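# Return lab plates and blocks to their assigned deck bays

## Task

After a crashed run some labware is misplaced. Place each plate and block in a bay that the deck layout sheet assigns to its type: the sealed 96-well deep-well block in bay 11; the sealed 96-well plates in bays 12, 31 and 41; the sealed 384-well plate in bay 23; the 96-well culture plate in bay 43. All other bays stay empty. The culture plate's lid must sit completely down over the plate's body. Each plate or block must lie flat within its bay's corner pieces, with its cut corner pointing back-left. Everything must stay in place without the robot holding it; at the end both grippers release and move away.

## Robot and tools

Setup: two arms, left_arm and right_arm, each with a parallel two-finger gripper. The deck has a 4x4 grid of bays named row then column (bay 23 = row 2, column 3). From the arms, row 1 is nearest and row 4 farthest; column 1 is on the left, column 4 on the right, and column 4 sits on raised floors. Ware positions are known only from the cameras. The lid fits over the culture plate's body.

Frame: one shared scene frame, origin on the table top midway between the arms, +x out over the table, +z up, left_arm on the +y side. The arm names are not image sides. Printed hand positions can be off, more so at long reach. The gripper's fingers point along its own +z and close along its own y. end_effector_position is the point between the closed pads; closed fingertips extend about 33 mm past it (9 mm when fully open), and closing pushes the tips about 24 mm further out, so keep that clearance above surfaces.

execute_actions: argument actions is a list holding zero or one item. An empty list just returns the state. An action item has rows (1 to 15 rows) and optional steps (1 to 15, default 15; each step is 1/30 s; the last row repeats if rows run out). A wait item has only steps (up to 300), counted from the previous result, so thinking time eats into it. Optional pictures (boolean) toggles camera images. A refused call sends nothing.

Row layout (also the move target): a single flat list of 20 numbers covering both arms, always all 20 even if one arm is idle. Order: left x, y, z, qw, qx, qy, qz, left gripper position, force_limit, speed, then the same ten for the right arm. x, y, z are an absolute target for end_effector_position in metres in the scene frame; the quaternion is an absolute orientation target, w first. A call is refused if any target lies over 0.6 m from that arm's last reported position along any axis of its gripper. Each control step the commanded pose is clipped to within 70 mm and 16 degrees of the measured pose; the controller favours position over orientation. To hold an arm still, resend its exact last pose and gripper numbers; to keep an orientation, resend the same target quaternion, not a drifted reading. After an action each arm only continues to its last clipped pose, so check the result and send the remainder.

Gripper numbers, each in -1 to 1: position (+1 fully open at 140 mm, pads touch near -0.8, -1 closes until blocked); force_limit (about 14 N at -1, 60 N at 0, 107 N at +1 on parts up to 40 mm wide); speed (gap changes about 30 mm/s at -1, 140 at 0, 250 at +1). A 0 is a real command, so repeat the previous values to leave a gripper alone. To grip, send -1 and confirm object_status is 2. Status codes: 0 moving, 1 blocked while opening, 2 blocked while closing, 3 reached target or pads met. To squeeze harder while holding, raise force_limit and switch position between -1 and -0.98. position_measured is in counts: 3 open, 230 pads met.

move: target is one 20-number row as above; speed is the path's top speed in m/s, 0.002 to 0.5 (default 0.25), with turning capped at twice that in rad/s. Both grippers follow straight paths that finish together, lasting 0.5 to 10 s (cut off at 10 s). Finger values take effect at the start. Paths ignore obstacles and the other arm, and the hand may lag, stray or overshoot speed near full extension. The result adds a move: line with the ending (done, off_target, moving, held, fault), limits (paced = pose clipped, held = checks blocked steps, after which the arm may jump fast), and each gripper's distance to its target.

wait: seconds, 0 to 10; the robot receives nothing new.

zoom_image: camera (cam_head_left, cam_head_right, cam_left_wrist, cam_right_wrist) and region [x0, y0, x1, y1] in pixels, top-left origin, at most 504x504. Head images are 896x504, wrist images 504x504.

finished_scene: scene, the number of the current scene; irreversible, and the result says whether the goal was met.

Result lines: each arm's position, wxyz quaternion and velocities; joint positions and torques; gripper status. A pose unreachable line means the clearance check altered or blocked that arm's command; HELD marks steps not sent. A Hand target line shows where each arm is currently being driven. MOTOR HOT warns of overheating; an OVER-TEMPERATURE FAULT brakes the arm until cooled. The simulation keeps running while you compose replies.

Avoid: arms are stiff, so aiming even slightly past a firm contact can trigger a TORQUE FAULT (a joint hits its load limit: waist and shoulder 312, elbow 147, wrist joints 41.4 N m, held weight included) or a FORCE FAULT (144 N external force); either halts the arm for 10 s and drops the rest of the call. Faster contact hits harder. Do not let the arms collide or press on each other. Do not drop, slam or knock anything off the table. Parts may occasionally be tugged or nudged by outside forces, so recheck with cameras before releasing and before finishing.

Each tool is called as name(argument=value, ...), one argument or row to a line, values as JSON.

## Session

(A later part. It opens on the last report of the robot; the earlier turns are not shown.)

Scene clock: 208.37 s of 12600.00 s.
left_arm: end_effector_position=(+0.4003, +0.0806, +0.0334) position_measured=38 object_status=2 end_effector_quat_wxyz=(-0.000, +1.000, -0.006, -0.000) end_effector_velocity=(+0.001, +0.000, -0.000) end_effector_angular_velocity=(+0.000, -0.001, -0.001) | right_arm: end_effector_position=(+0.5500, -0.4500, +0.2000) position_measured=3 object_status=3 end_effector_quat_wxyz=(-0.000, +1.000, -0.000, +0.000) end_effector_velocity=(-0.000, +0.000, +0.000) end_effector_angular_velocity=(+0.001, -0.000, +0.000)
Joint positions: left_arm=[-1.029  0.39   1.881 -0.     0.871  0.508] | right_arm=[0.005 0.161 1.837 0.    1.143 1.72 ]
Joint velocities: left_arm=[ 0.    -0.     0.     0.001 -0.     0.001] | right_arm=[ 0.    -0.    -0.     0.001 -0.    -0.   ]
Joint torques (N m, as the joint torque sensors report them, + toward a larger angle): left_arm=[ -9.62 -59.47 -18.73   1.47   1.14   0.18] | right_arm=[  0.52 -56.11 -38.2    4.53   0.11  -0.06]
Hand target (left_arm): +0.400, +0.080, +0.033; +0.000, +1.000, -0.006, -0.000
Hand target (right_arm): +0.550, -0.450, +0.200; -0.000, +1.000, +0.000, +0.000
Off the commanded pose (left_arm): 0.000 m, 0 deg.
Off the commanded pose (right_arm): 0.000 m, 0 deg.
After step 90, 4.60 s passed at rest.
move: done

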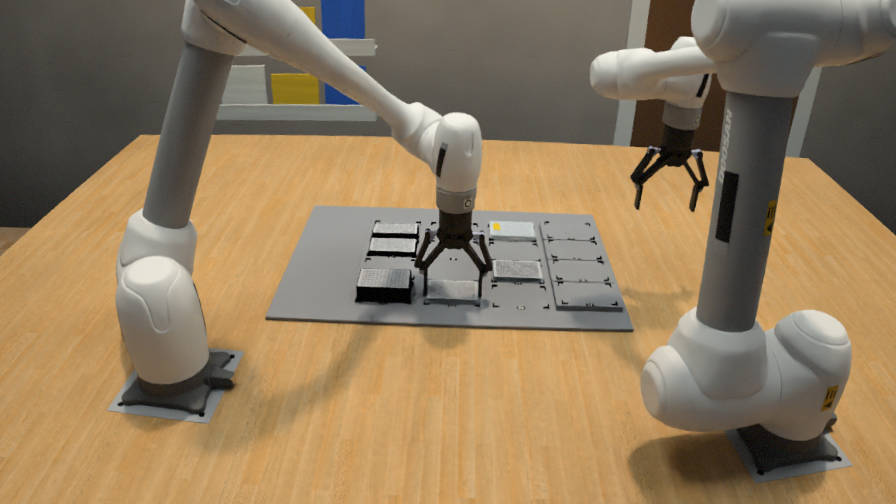

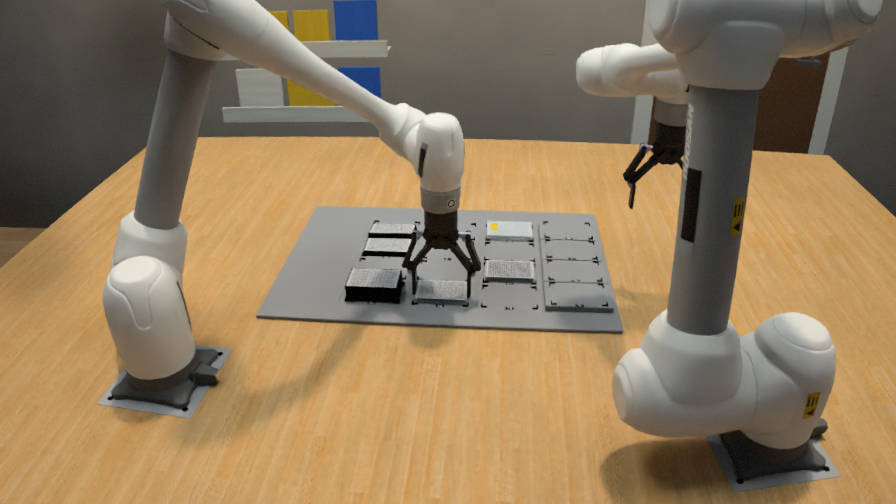

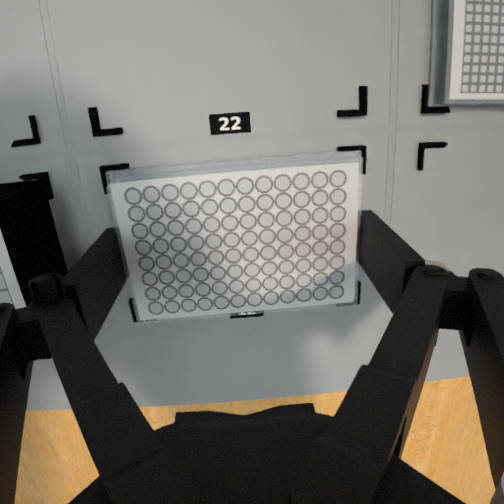

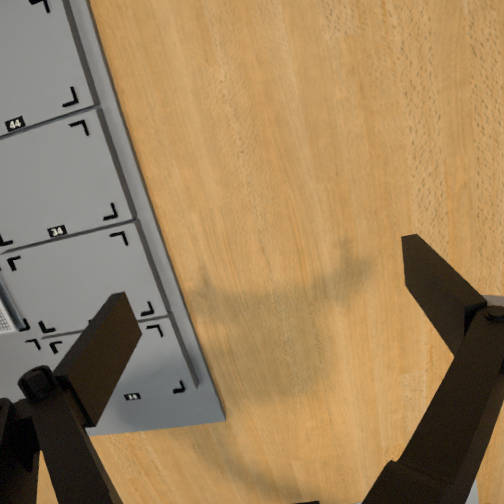

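move(
  target=[0.4013,0.0810,0.0345,0,1,-0.005,0,0.55,-0.3,-1,0.55,-0.45,0.2,0,1,0,0,1,-0.6,-1],
  speed=0.01,
)

move(
  target=[0.4013,0.0810,0.0325,0,1,-0.005,0,0.55,-0.3,-1,0.55,-0.45,0.2,0,1,0,0,1,-0.6,-1],
  speed=0.005,
)

zoom_image(
  camera="cam_left_wrist",
  region=[80,130,400,340],
)

Scene clock: 214.50 s of 12600.00 s.
left_arm: end_effector_position=(+0.4013, +0.0810, +0.0345) position_measured=38 object_status=2 end_effector_quat_wxyz=(-0.000, +1.000, -0.005, -0.000) end_effector_velocity=(+0.000, -0.000, +0.001) end_effector_angular_velocity=(-0.000, -0.001, -0.000) | right_arm: end_effector_position=(+0.5500, -0.4500, +0.2000) position_measured=3 object_status=3 end_effector_quat_wxyz=(-0.000, +1.000, -0.000, +0.000) end_effector_velocity=(+0.000, -0.000, +0.001) end_effector_angular_velocity=(-0.001, -0.002, +0.001)
Joint positions: left_arm=[-1.028  0.389  1.88  -0.     0.873  0.507] | right_arm=[0.005 0.161 1.837 0.    1.143 1.72 ]
Joint velocities: left_arm=[ 0.    -0.    -0.001  0.001  0.001  0.   ] | right_arm=[ 0.001 -0.001 -0.001 -0.002 -0.     0.   ]
Joint torques (N m, as the joint torque sensors report them, + toward a larger angle): left_arm=[  3.48 -77.68 -30.14   4.78  -0.02  -0.54] | right_arm=[ -2.03 -52.15 -39.13   3.99  -0.23  -0.42]
Hand target (left_arm): +0.401, +0.081, +0.035; -0.000, +1.000, -0.005, +0.000
Hand target (right_arm): +0.550, -0.450, +0.200; -0.000, +1.000, +0.000, +0.000
Off the commanded pose (left_arm): 0.000 m, 0 deg.
Off the commanded pose (right_arm): 0.000 m, 0 deg.
After step 90, 2.43 s passed at rest.
move: done

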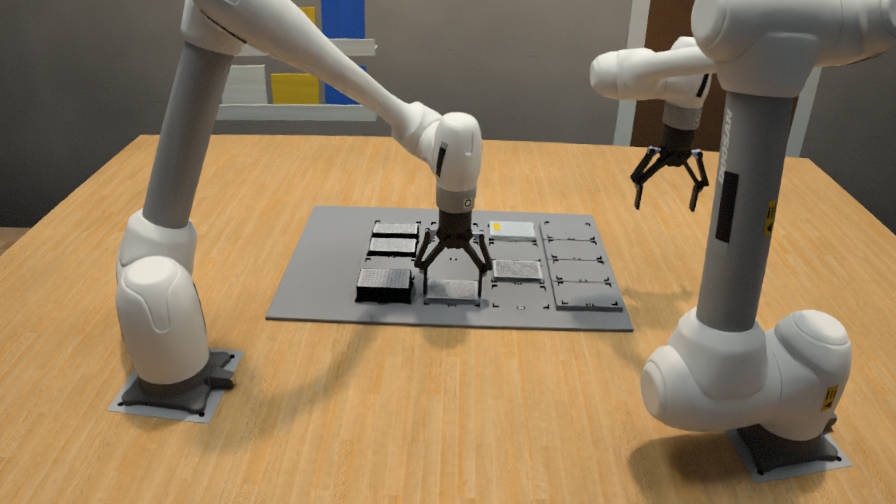

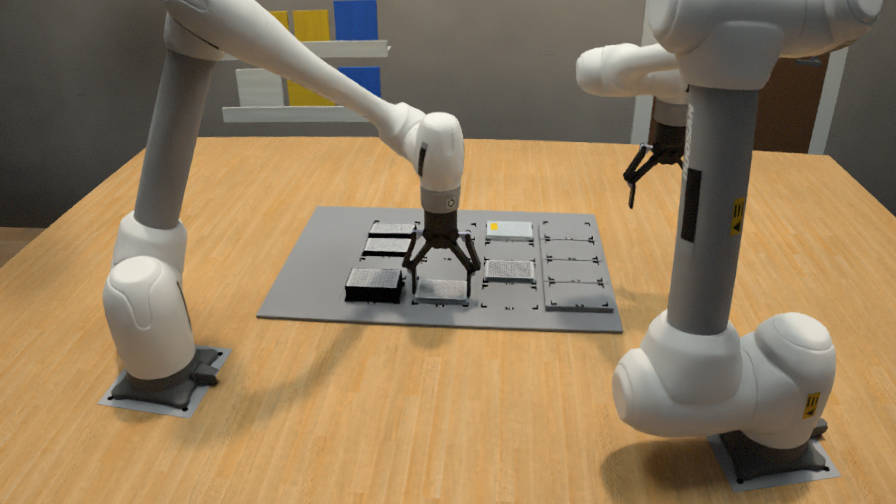

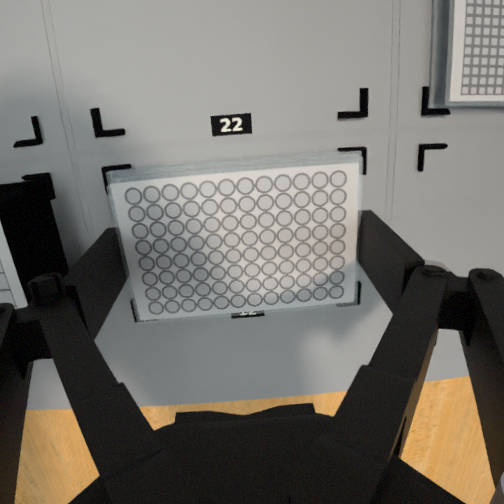

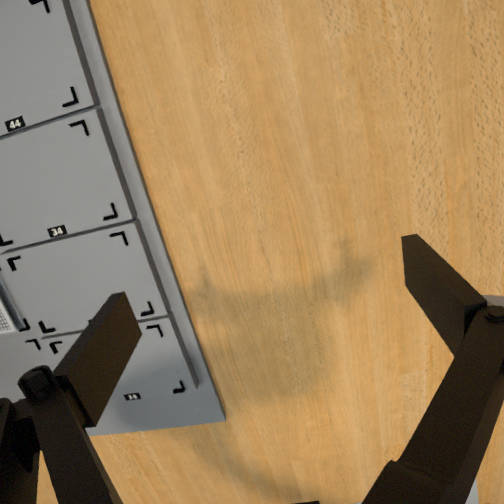

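Scene clock: 215.20 s of 12600.00 s.
left_arm: end_effector_position=(+0.4013, +0.0810, +0.0326) position_measured=38 object_status=2 end_effector_quat_wxyz=(+0.000, +1.000, -0.005, +0.000) end_effector_velocity=(-0.001, -0.000, -0.000) end_effector_angular_velocity=(+0.001, -0.000, -0.001) | right_arm: end_effector_position=(+0.5500, -0.4500, +0.2000) position_measured=3 object_status=3 end_effector_quat_wxyz=(-0.000, +1.000, -0.000, +0.000) end_effector_velocity=(+0.000, -0.001, +0.001) end_effector_angular_velocity=(-0.001, -0.001, -0.000)
Joint positions: left_arm=[-1.028  0.391  1.881 -0.     0.87   0.507] | right_arm=[0.005 0.161 1.837 0.    1.143 1.72 ]
Joint velocities: left_arm=[-0.001  0.     0.     0.001  0.    -0.   ] | right_arm=[-0.001 -0.    -0.001 -0.001 -0.     0.   ]
Joint torques (N m, as the joint torque sensors report them, + toward a larger angle): left_arm=[  4.92 -36.67 -13.57   6.66  -2.62  -0.52] | right_arm=[  0.56 -53.85 -39.25   4.16  -0.34  -0.14]
Hand target (left_arm): +0.401, +0.081, +0.032; +0.000, +1.000, -0.005, -0.000
Hand target (right_arm): +0.550, -0.450, +0.200; -0.000, +1.000, +0.000, +0.000
Off the commanded pose (left_arm): 0.000 m, 0 deg.
Off the commanded pose (right_arm): 0.000 m, 0 deg.
move: done

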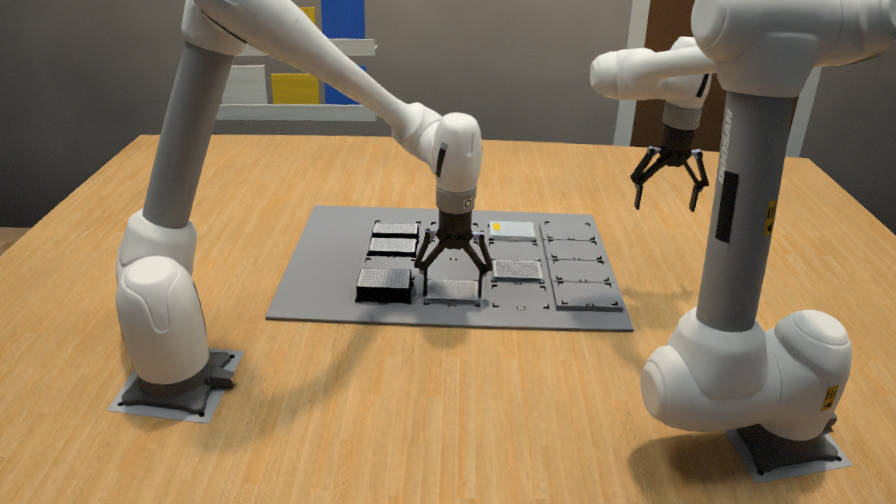

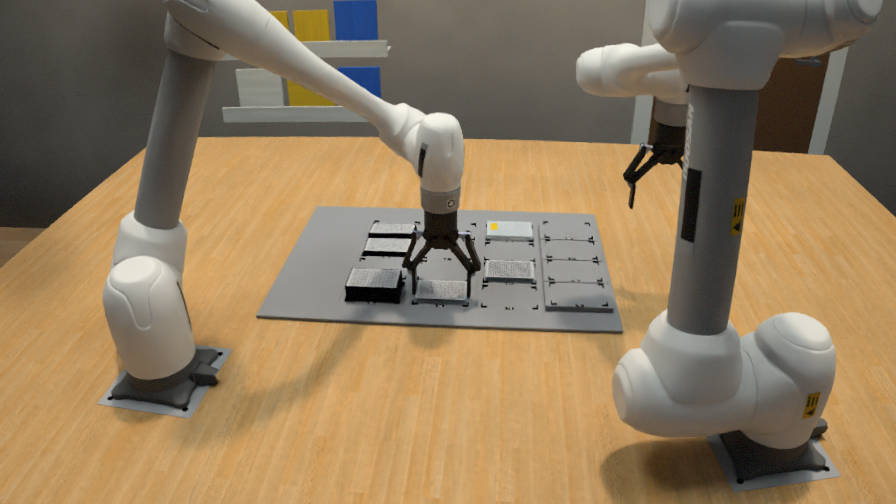

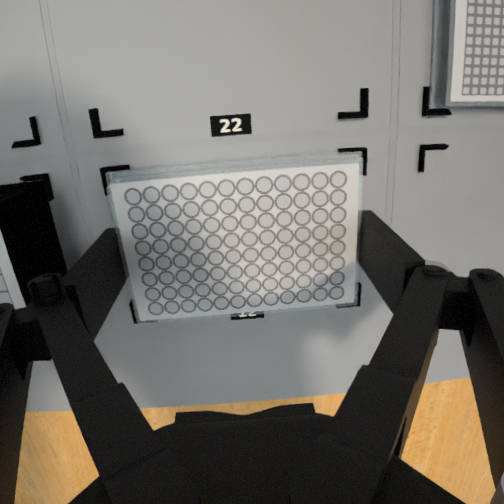

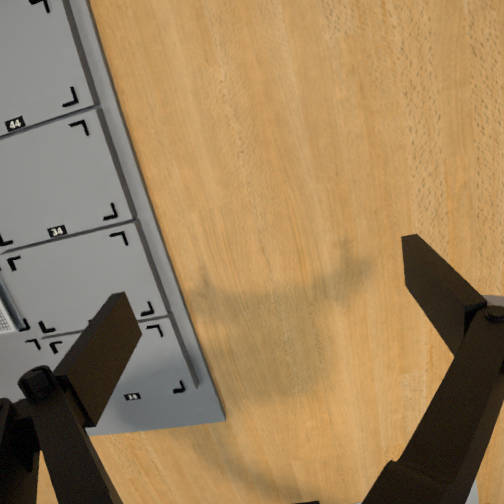

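Region (80, 130, 400, 340) of cam_left_wrist's 504x504 image, scaled by 1.575, with more detail than that image has; it fills the top 331 rows of this view, and the rest is white.

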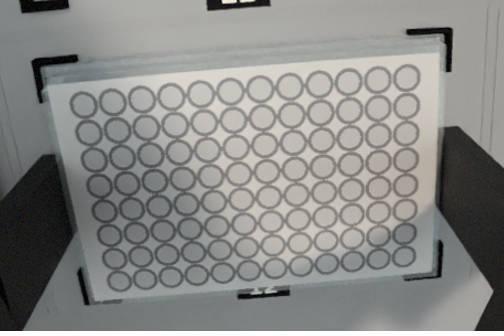

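move(
  target=[0.4004,0.0812,0.0347,0,1,-0.006,0,0.55,-0.3,-1,0.55,-0.45,0.2,0,1,0,0,1,-0.6,-1],
  speed=0.005,
)

move(
  target=[0.4004,0.0812,0.033,0,1,-0.006,0,0.55,-0.3,-1,0.55,-0.45,0.2,0,1,0,0,1,-0.6,-1],
  speed=0.005,
)

zoom_image(
  camera="cam_left_wrist",
  region=[80,130,400,340],
)

Scene clock: 223.87 s of 12600.00 s.
left_arm: end_effector_position=(+0.4004, +0.0813, +0.0346) position_measured=38 object_status=2 end_effector_quat_wxyz=(-0.000, +1.000, -0.006, +0.000) end_effector_velocity=(-0.000, -0.000, +0.001) end_effector_angular_velocity=(-0.001, +0.000, +0.000) | right_arm: end_effector_position=(+0.5500, -0.4500, +0.2000) position_measured=3 object_status=3 end_effector_quat_wxyz=(-0.000, +1.000, -0.000, +0.000) end_effector_velocity=(-0.000, +0.000, -0.000) end_effector_angular_velocity=(-0.001, +0.000, +0.002)
Joint positions: left_arm=[-1.029  0.388  1.881  0.     0.873  0.508] | right_arm=[0.005 0.161 1.837 0.    1.143 1.72 ]
Joint velocities: left_arm=[-0.    -0.001 -0.001 -0.001  0.001  0.   ] | right_arm=[ 0.001  0.     0.001 -0.001 -0.    -0.   ]
Joint torques (N m, as the joint torque sensors report them, + toward a larger angle): left_arm=[ -6.15 -78.88 -26.18   1.52   2.61   0.21] | right_arm=[  1.72 -50.44 -39.2    4.53  -0.45   0.27]
Hand target (left_arm): +0.400, +0.081, +0.035; +0.000, +1.000, -0.006, +0.000
Hand target (right_arm): +0.550, -0.450, +0.200; -0.000, +1.000, +0.000, +0.000
Off the commanded pose (left_arm): 0.000 m, 0 deg.
Off the commanded pose (right_arm): 0.000 m, 0 deg.
After step 90, 4.97 s passed at rest.
move: done

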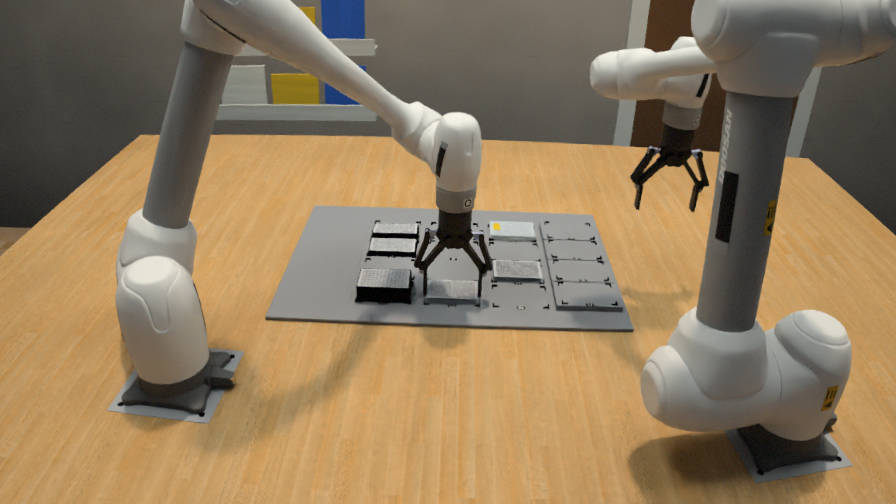

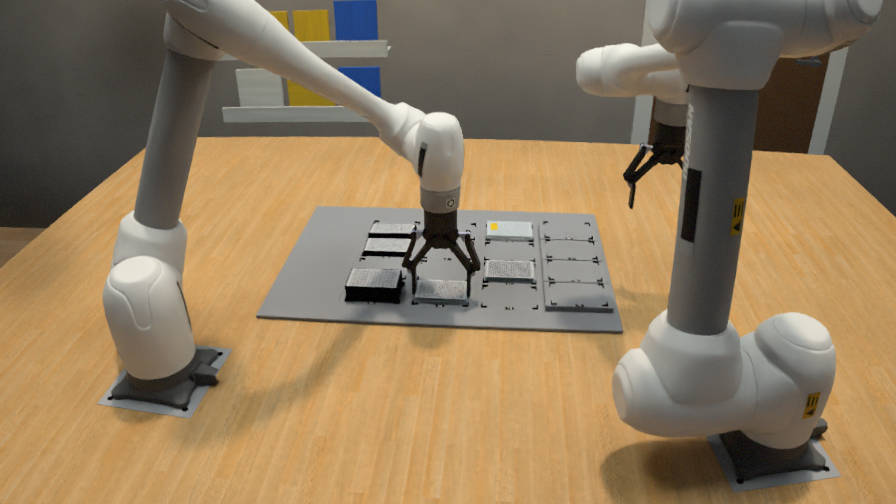

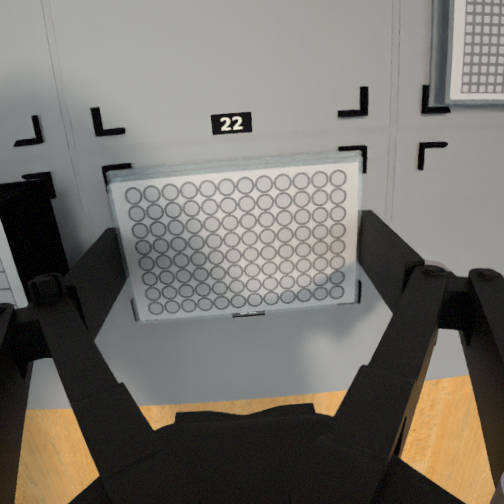

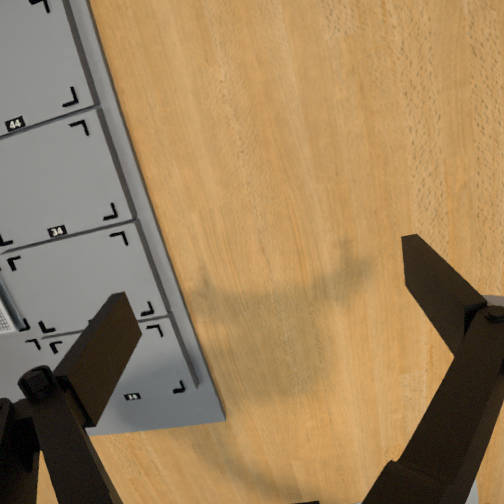

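Scene clock: 224.57 s of 12600.00 s.
left_arm: end_effector_position=(+0.4004, +0.0812, +0.0331) position_measured=38 object_status=2 end_effector_quat_wxyz=(+0.000, +1.000, -0.006, +0.000) end_effector_velocity=(-0.000, -0.001, -0.000) end_effector_angular_velocity=(-0.001, -0.001, -0.002) | right_arm: end_effector_position=(+0.5500, -0.4500, +0.2000) position_measured=3 object_status=3 end_effector_quat_wxyz=(-0.000, +1.000, -0.000, +0.000) end_effector_velocity=(-0.000, +0.000, -0.000) end_effector_angular_velocity=(-0.000, +0.001, +0.000)
Joint positions: left_arm=[-1.029  0.39   1.882  0.     0.87   0.508] | right_arm=[0.005 0.161 1.837 0.    1.143 1.72 ]
Joint velocities: left_arm=[-0.001  0.     0.     0.001 -0.001  0.   ] | right_arm=[ 0.     0.     0.001 -0.     0.    -0.   ]
Joint torques (N m, as the joint torque sensors report them, + toward a larger angle): left_arm=[  0.71 -58.92 -21.42   5.18  -0.38  -0.55] | right_arm=[  0.92 -50.58 -38.22   4.11  -0.09  -0.25]
Hand target (left_arm): +0.400, +0.081, +0.033; +0.000, +1.000, -0.006, -0.000
Hand target (right_arm): +0.550, -0.450, +0.200; -0.000, +1.000, +0.000, +0.000
Off the commanded pose (left_arm): 0.000 m, 0 deg.
Off the commanded pose (right_arm): 0.000 m, 0 deg.
move: done

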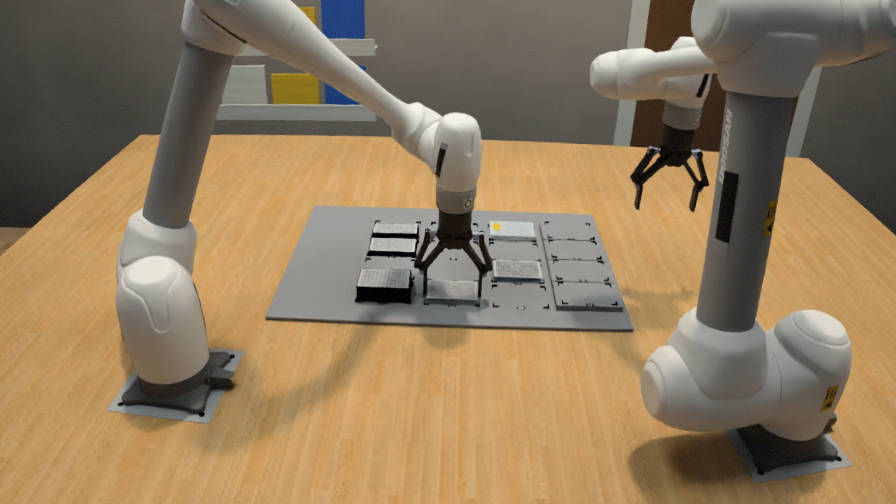

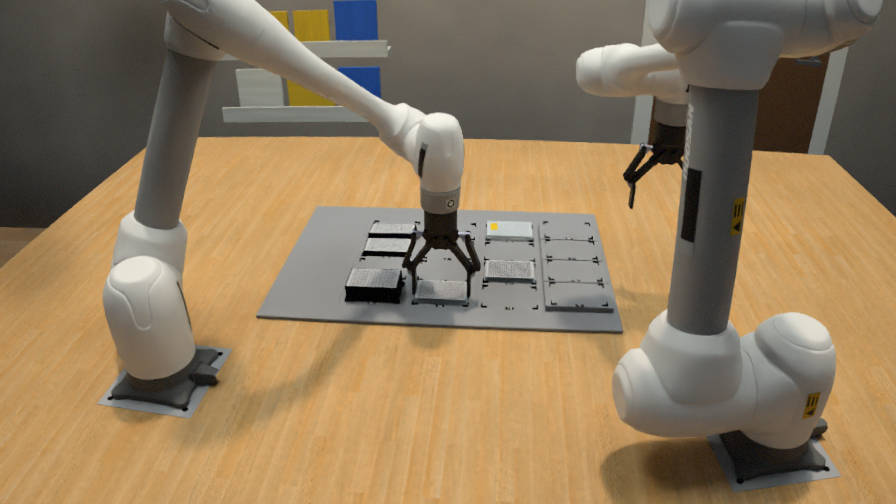

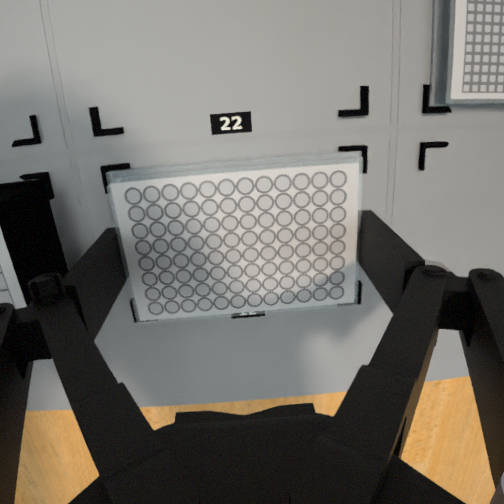

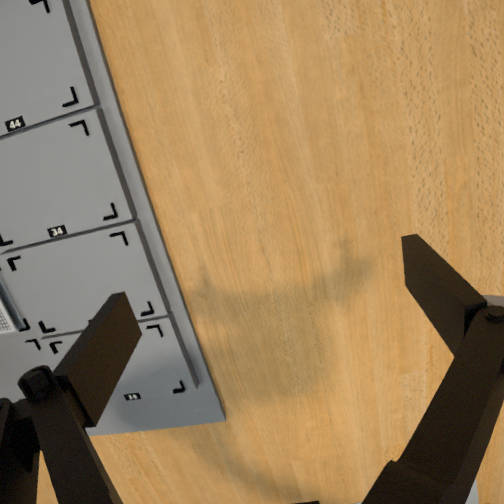

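Region (80, 130, 400, 340) of cam_left_wrist's 504x504 image, scaled by 1.575, with more detail than that image has; it fills the top 331 rows of this view, and the rest is white.

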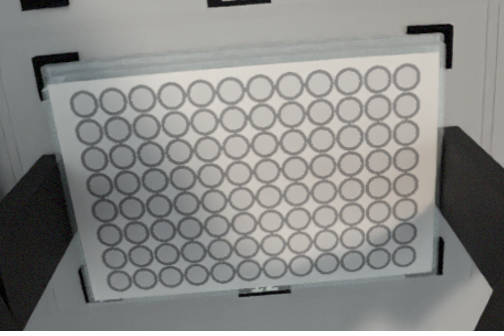

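move(
  target=[0.4004,0.0812,0.034,0,1,-0.006,0,0.9,-0.3,-1,0.55,-0.45,0.2,0,1,0,0,1,-0.6,-1],
  speed=0.005,
)

move(
  target=[0.39,0.0812,0.09,0,1,-0.006,0,0.9,-0.3,-1,0.55,-0.45,0.2,0,1,0,0,1,-0.6,-1],
  speed=0.08,
)

zoom_image(
  camera="cam_left_wrist",
  region=[100,80,380,320],
)

zoom_image(
  camera="cam_head_left",
  region=[350,210,560,320],
)

Scene clock: 232.10 s of 12600.00 s.
left_arm: end_effector_position=(+0.4004, +0.0812, +0.0340) position_measured=16 object_status=3 end_effector_quat_wxyz=(+0.000, +1.000, -0.006, -0.000) end_effector_velocity=(-0.001, +0.000, +0.000) end_effector_angular_velocity=(+0.002, +0.001, -0.001) | right_arm: end_effector_position=(+0.5500, -0.4500, +0.2000) position_measured=3 object_status=3 end_effector_quat_wxyz=(-0.000, +1.000, -0.000, +0.000) end_effector_velocity=(+0.000, -0.000, -0.000) end_effector_angular_velocity=(-0.000, +0.000, -0.000)
Joint positions: left_arm=[-1.029  0.389  1.881 -0.     0.872  0.508] | right_arm=[0.005 0.161 1.837 0.    1.143 1.72 ]
Joint velocities: left_arm=[-0.001 -0.    -0.    -0.     0.002 -0.   ] | right_arm=[-0.  0. -0. -0. -0. -0.]
Joint torques (N m, as the joint torque sensors report them, + toward a larger angle): left_arm=[ -2.12 -76.09 -28.76   3.51   0.25  -0.34] | right_arm=[  3.29 -52.06 -38.25   3.83  -0.16  -0.57]
Hand target (left_arm): +0.400, +0.081, +0.034; -0.000, +1.000, -0.006, +0.000
Hand target (right_arm): +0.550, -0.450, +0.200; -0.000, +1.000, +0.000, +0.000
Off the commanded pose (left_arm): 0.000 m, 0 deg.
Off the commanded pose (right_arm): 0.000 m, 0 deg.
After step 90, 3.83 s passed at rest.
move: done

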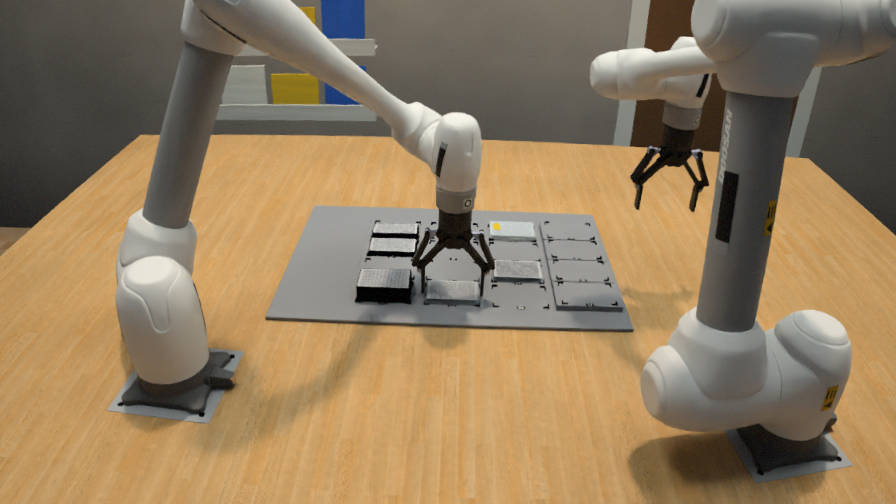

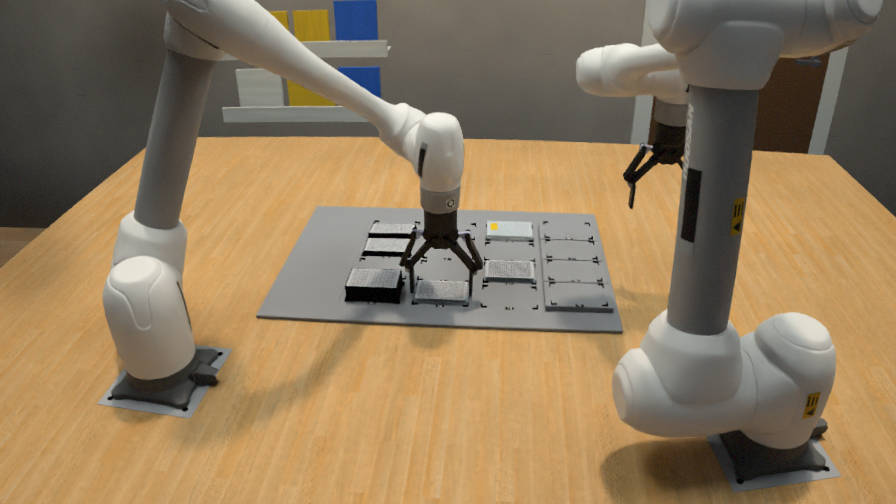

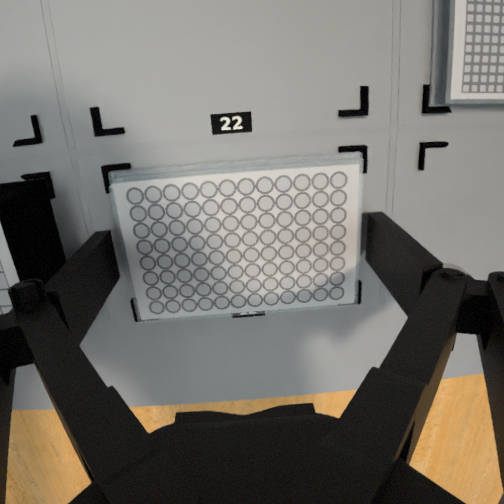

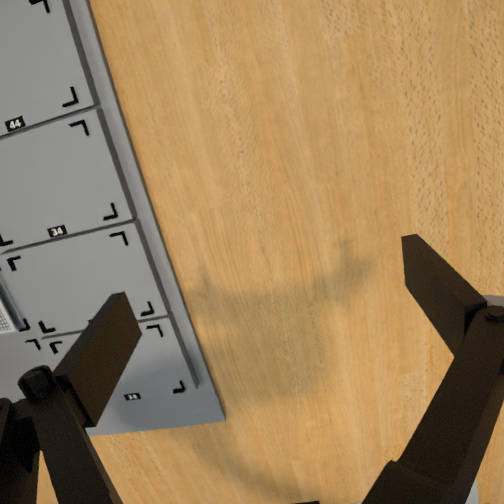

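Scene clock: 233.17 s of 12600.00 s.
left_arm: end_effector_position=(+0.3900, +0.0813, +0.0899) position_measured=16 object_status=3 end_effector_quat_wxyz=(+0.000, +1.000, -0.006, -0.000) end_effector_velocity=(+0.000, +0.000, +0.001) end_effector_angular_velocity=(+0.000, -0.001, +0.000) | right_arm: end_effector_position=(+0.5500, -0.4500, +0.2000) position_measured=3 object_status=3 end_effector_quat_wxyz=(-0.000, +1.000, -0.000, +0.000) end_effector_velocity=(+0.000, +0.002, -0.000) end_effector_angular_velocity=(+0.002, +0.000, +0.001)
Joint positions: left_arm=[-1.043  0.324  1.851 -0.     0.966  0.494] | right_arm=[0.005 0.161 1.837 0.    1.143 1.72 ]
Joint velocities: left_arm=[ 0.    -0.001 -0.     0.001  0.001 -0.   ] | right_arm=[ 0.002  0.001 -0.001  0.002 -0.     0.   ]
Joint torques (N m, as the joint torque sensors report them, + toward a larger angle): left_arm=[ -0.87 -72.98 -31.66   3.69   0.29  -0.28] | right_arm=[ -0.1  -53.38 -38.86   4.41  -0.26  -0.61]
Hand target (left_arm): +0.390, +0.081, +0.090; -0.000, +1.000, -0.006, +0.000
Hand target (right_arm): +0.550, -0.450, +0.200; -0.000, +1.000, +0.000, +0.000
Off the commanded pose (left_arm): 0.000 m, 0 deg.
Off the commanded pose (right_arm): 0.000 m, 0 deg.
move: done

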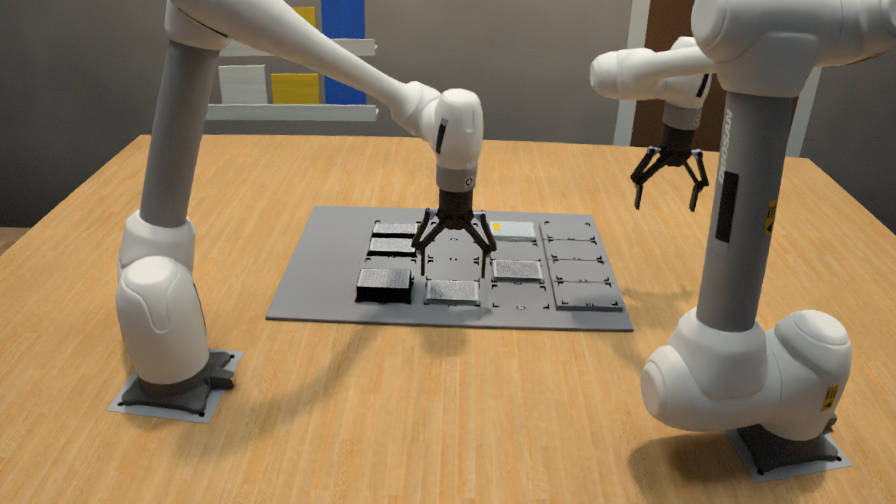

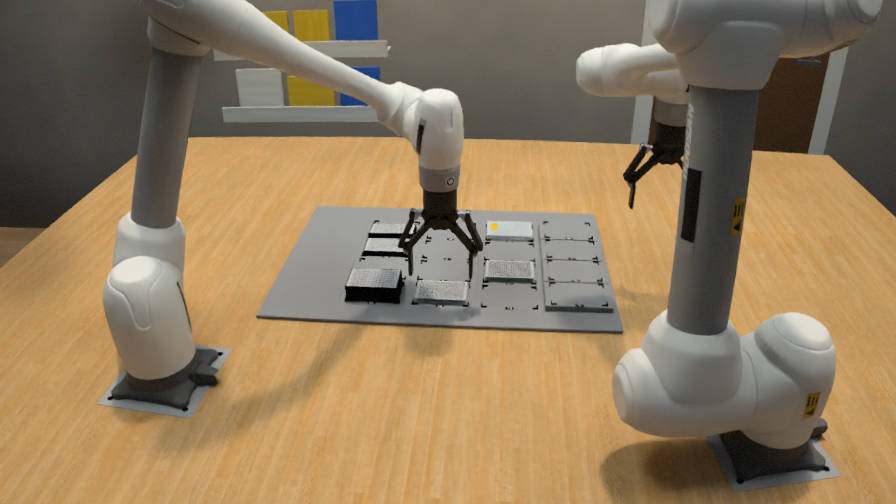

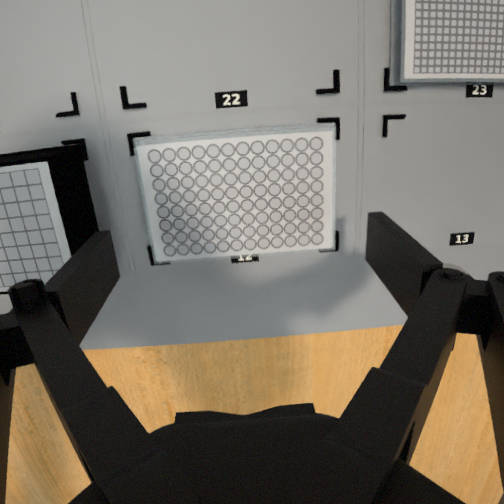

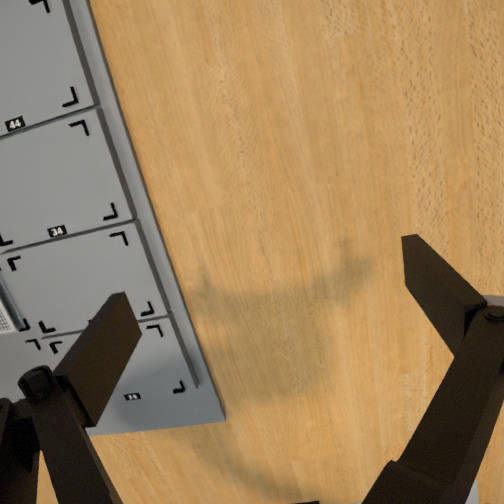

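Region (100, 80, 380, 320) of cam_left_wrist's 504x504 image, scaled by 1.800, with more detail than that image has; it fills the top 432 rows of this view, and the rest is white.

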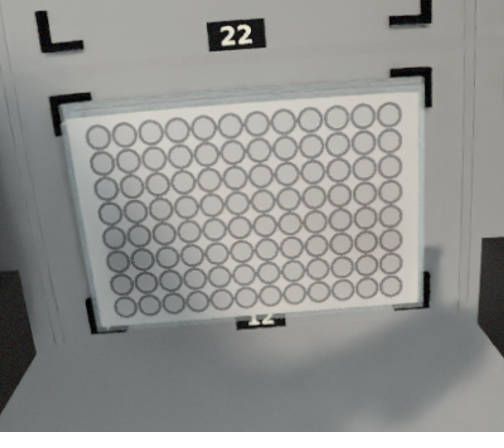

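Region (350, 210, 560, 320) of cam_head_left's 896x504 image, scaled by 2.400, with more detail than that image has; it fills the top 264 rows of this view, and the rest is white.

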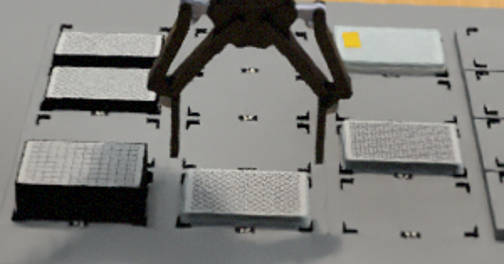

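Seated; floor z for left arm ≈0.034. Next plate.

move(
  target=[0.69,0.244,0.075,0,1,-0.006,0,1,-0.3,-1,0.55,-0.45,0.2,0,1,0,0,1,-0.6,-1],
)

Scene clock: 237.50 s of 12600.00 s.
left_arm: end_effector_position=(+0.6901, +0.2442, +0.0751) position_measured=3 object_status=3 end_effector_quat_wxyz=(-0.001, +1.000, -0.006, +0.000) end_effector_velocity=(+0.001, -0.000, -0.000) end_effector_angular_velocity=(-0.001, +0.000, -0.000) | right_arm: end_effector_position=(+0.5500, -0.4500, +0.2000) position_measured=3 object_status=3 end_effector_quat_wxyz=(-0.000, +1.000, -0.000, +0.000) end_effector_velocity=(+0.000, +0.001, +0.001) end_effector_angular_velocity=(+0.000, -0.001, +0.002)
Joint positions: left_arm=[-0.566  0.467  1.666  0.002  1.008  0.97 ] | right_arm=[0.005 0.161 1.837 0.    1.143 1.72 ]
Joint velocities: left_arm=[ 0.001  0.001 -0.002 -0.001  0.     0.002] | right_arm=[ 0.002 -0.001 -0.001 -0.     0.    -0.   ]
Joint torques (N m, as the joint torque sensors report them, + toward a larger angle): left_arm=[ -2.57 -87.4  -31.56   3.78   0.41  -0.54] | right_arm=[  1.05 -52.56 -39.2    4.12  -0.64  -0.31]
Hand target (left_arm): +0.690, +0.244, +0.075; -0.001, +1.000, -0.006, +0.000
Hand target (right_arm): +0.550, -0.450, +0.200; -0.000, +1.000, +0.000, +0.000
Off the commanded pose (left_arm): 0.000 m, 0 deg.
Off the commanded pose (right_arm): 0.000 m, 0 deg.
move: done

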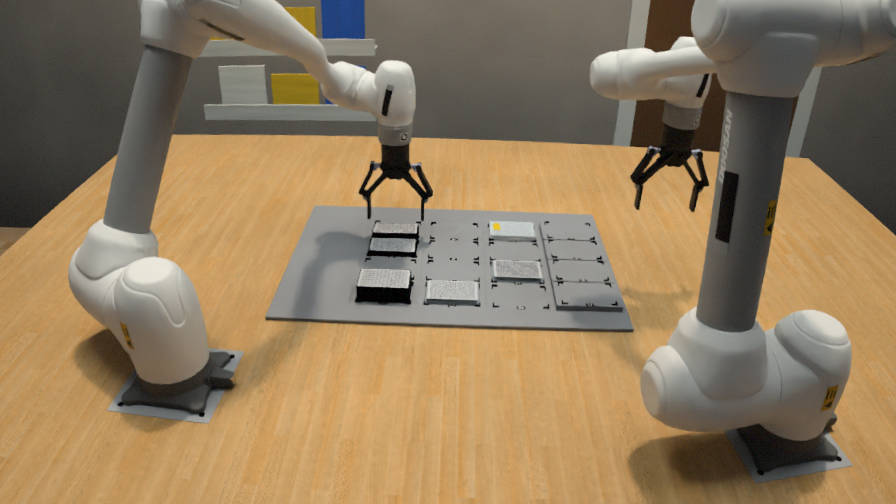

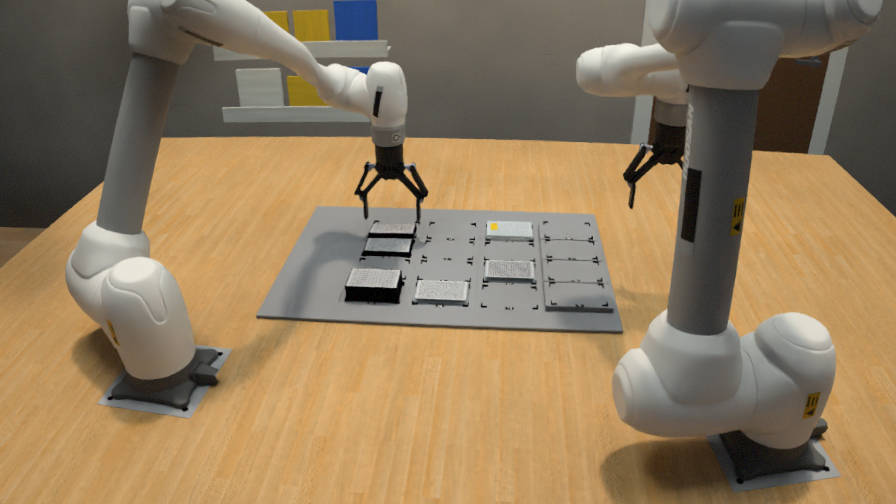

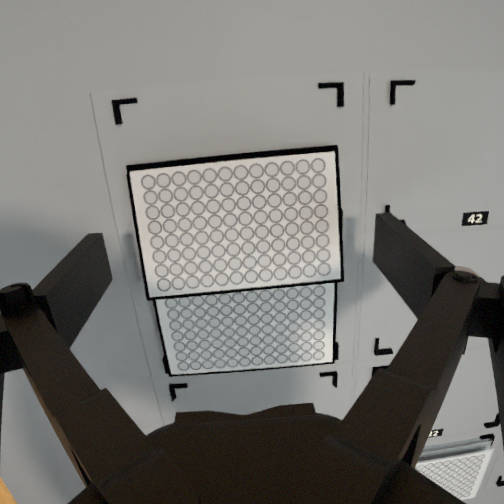

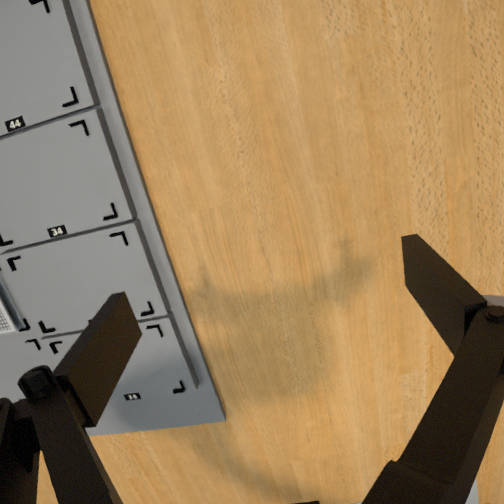

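move(
  target=[0.689,0.245,0.048,0,0.996,0.002,-0.09,1,-0.3,-1,0.55,-0.45,0.2,0,1,0,0,1,-0.6,-1],
  speed=0.08,
)

Scene clock: 242.93 s of 12600.00 s.
left_arm: end_effector_position=(+0.6890, +0.2451, +0.0479) position_measured=3 object_status=3 end_effector_quat_wxyz=(-0.000, +0.996, +0.002, -0.090) end_effector_velocity=(+0.000, +0.000, -0.001) end_effector_angular_velocity=(+0.000, +0.005, +0.001) | right_arm: end_effector_position=(+0.5500, -0.4500, +0.2000) position_measured=3 object_status=3 end_effector_quat_wxyz=(-0.000, +1.000, -0.000, +0.000) end_effector_velocity=(+0.001, +0.000, +0.000) end_effector_angular_velocity=(-0.000, -0.001, +0.000)
Joint positions: left_arm=[-0.523  0.563  1.578 -0.106  1.155  1.048] | right_arm=[0.005 0.161 1.837 0.    1.143 1.72 ]
Joint velocities: left_arm=[ 0.001  0.003 -0.003 -0.002  0.005  0.001] | right_arm=[ 0.     0.001 -0.001 -0.    -0.    -0.   ]
Joint torques (N m, as the joint torque sensors report them, + toward a larger angle): left_arm=[  0.   -91.99 -31.67   3.64   0.32  -0.47] | right_arm=[ -0.21 -51.41 -38.57   4.32   0.13  -0.26]
Hand target (left_arm): +0.689, +0.245, +0.048; -0.000, +0.996, +0.002, -0.090
Hand target (right_arm): +0.550, -0.450, +0.200; -0.000, +1.000, +0.000, +0.000
Off the commanded pose (left_arm): 0.000 m, 0 deg.
Off the commanded pose (right_arm): 0.000 m, 0 deg.
After step 90, 1.03 s passed at rest.
move: done

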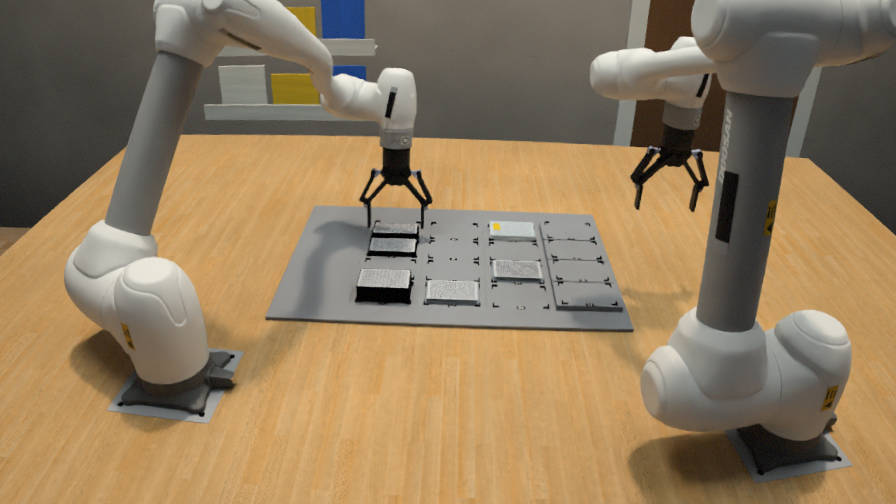

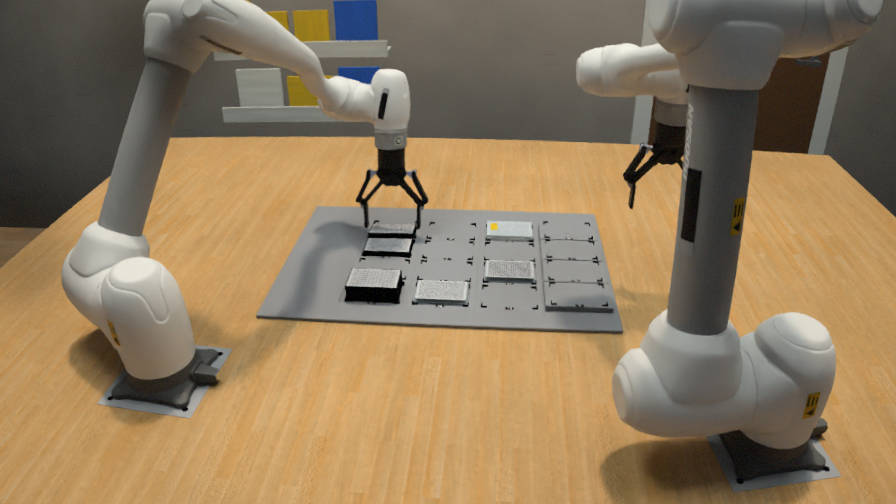

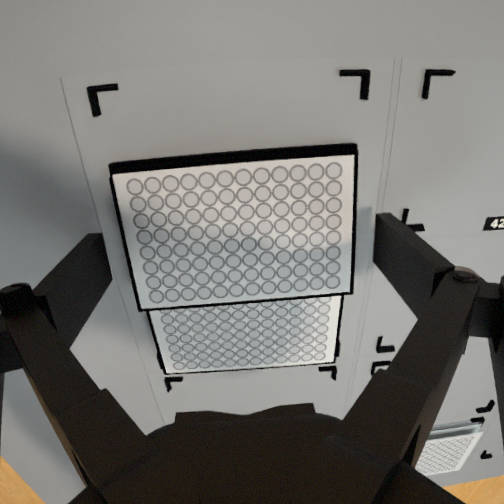

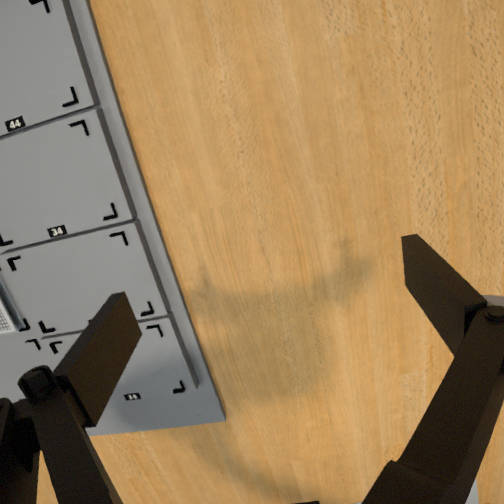

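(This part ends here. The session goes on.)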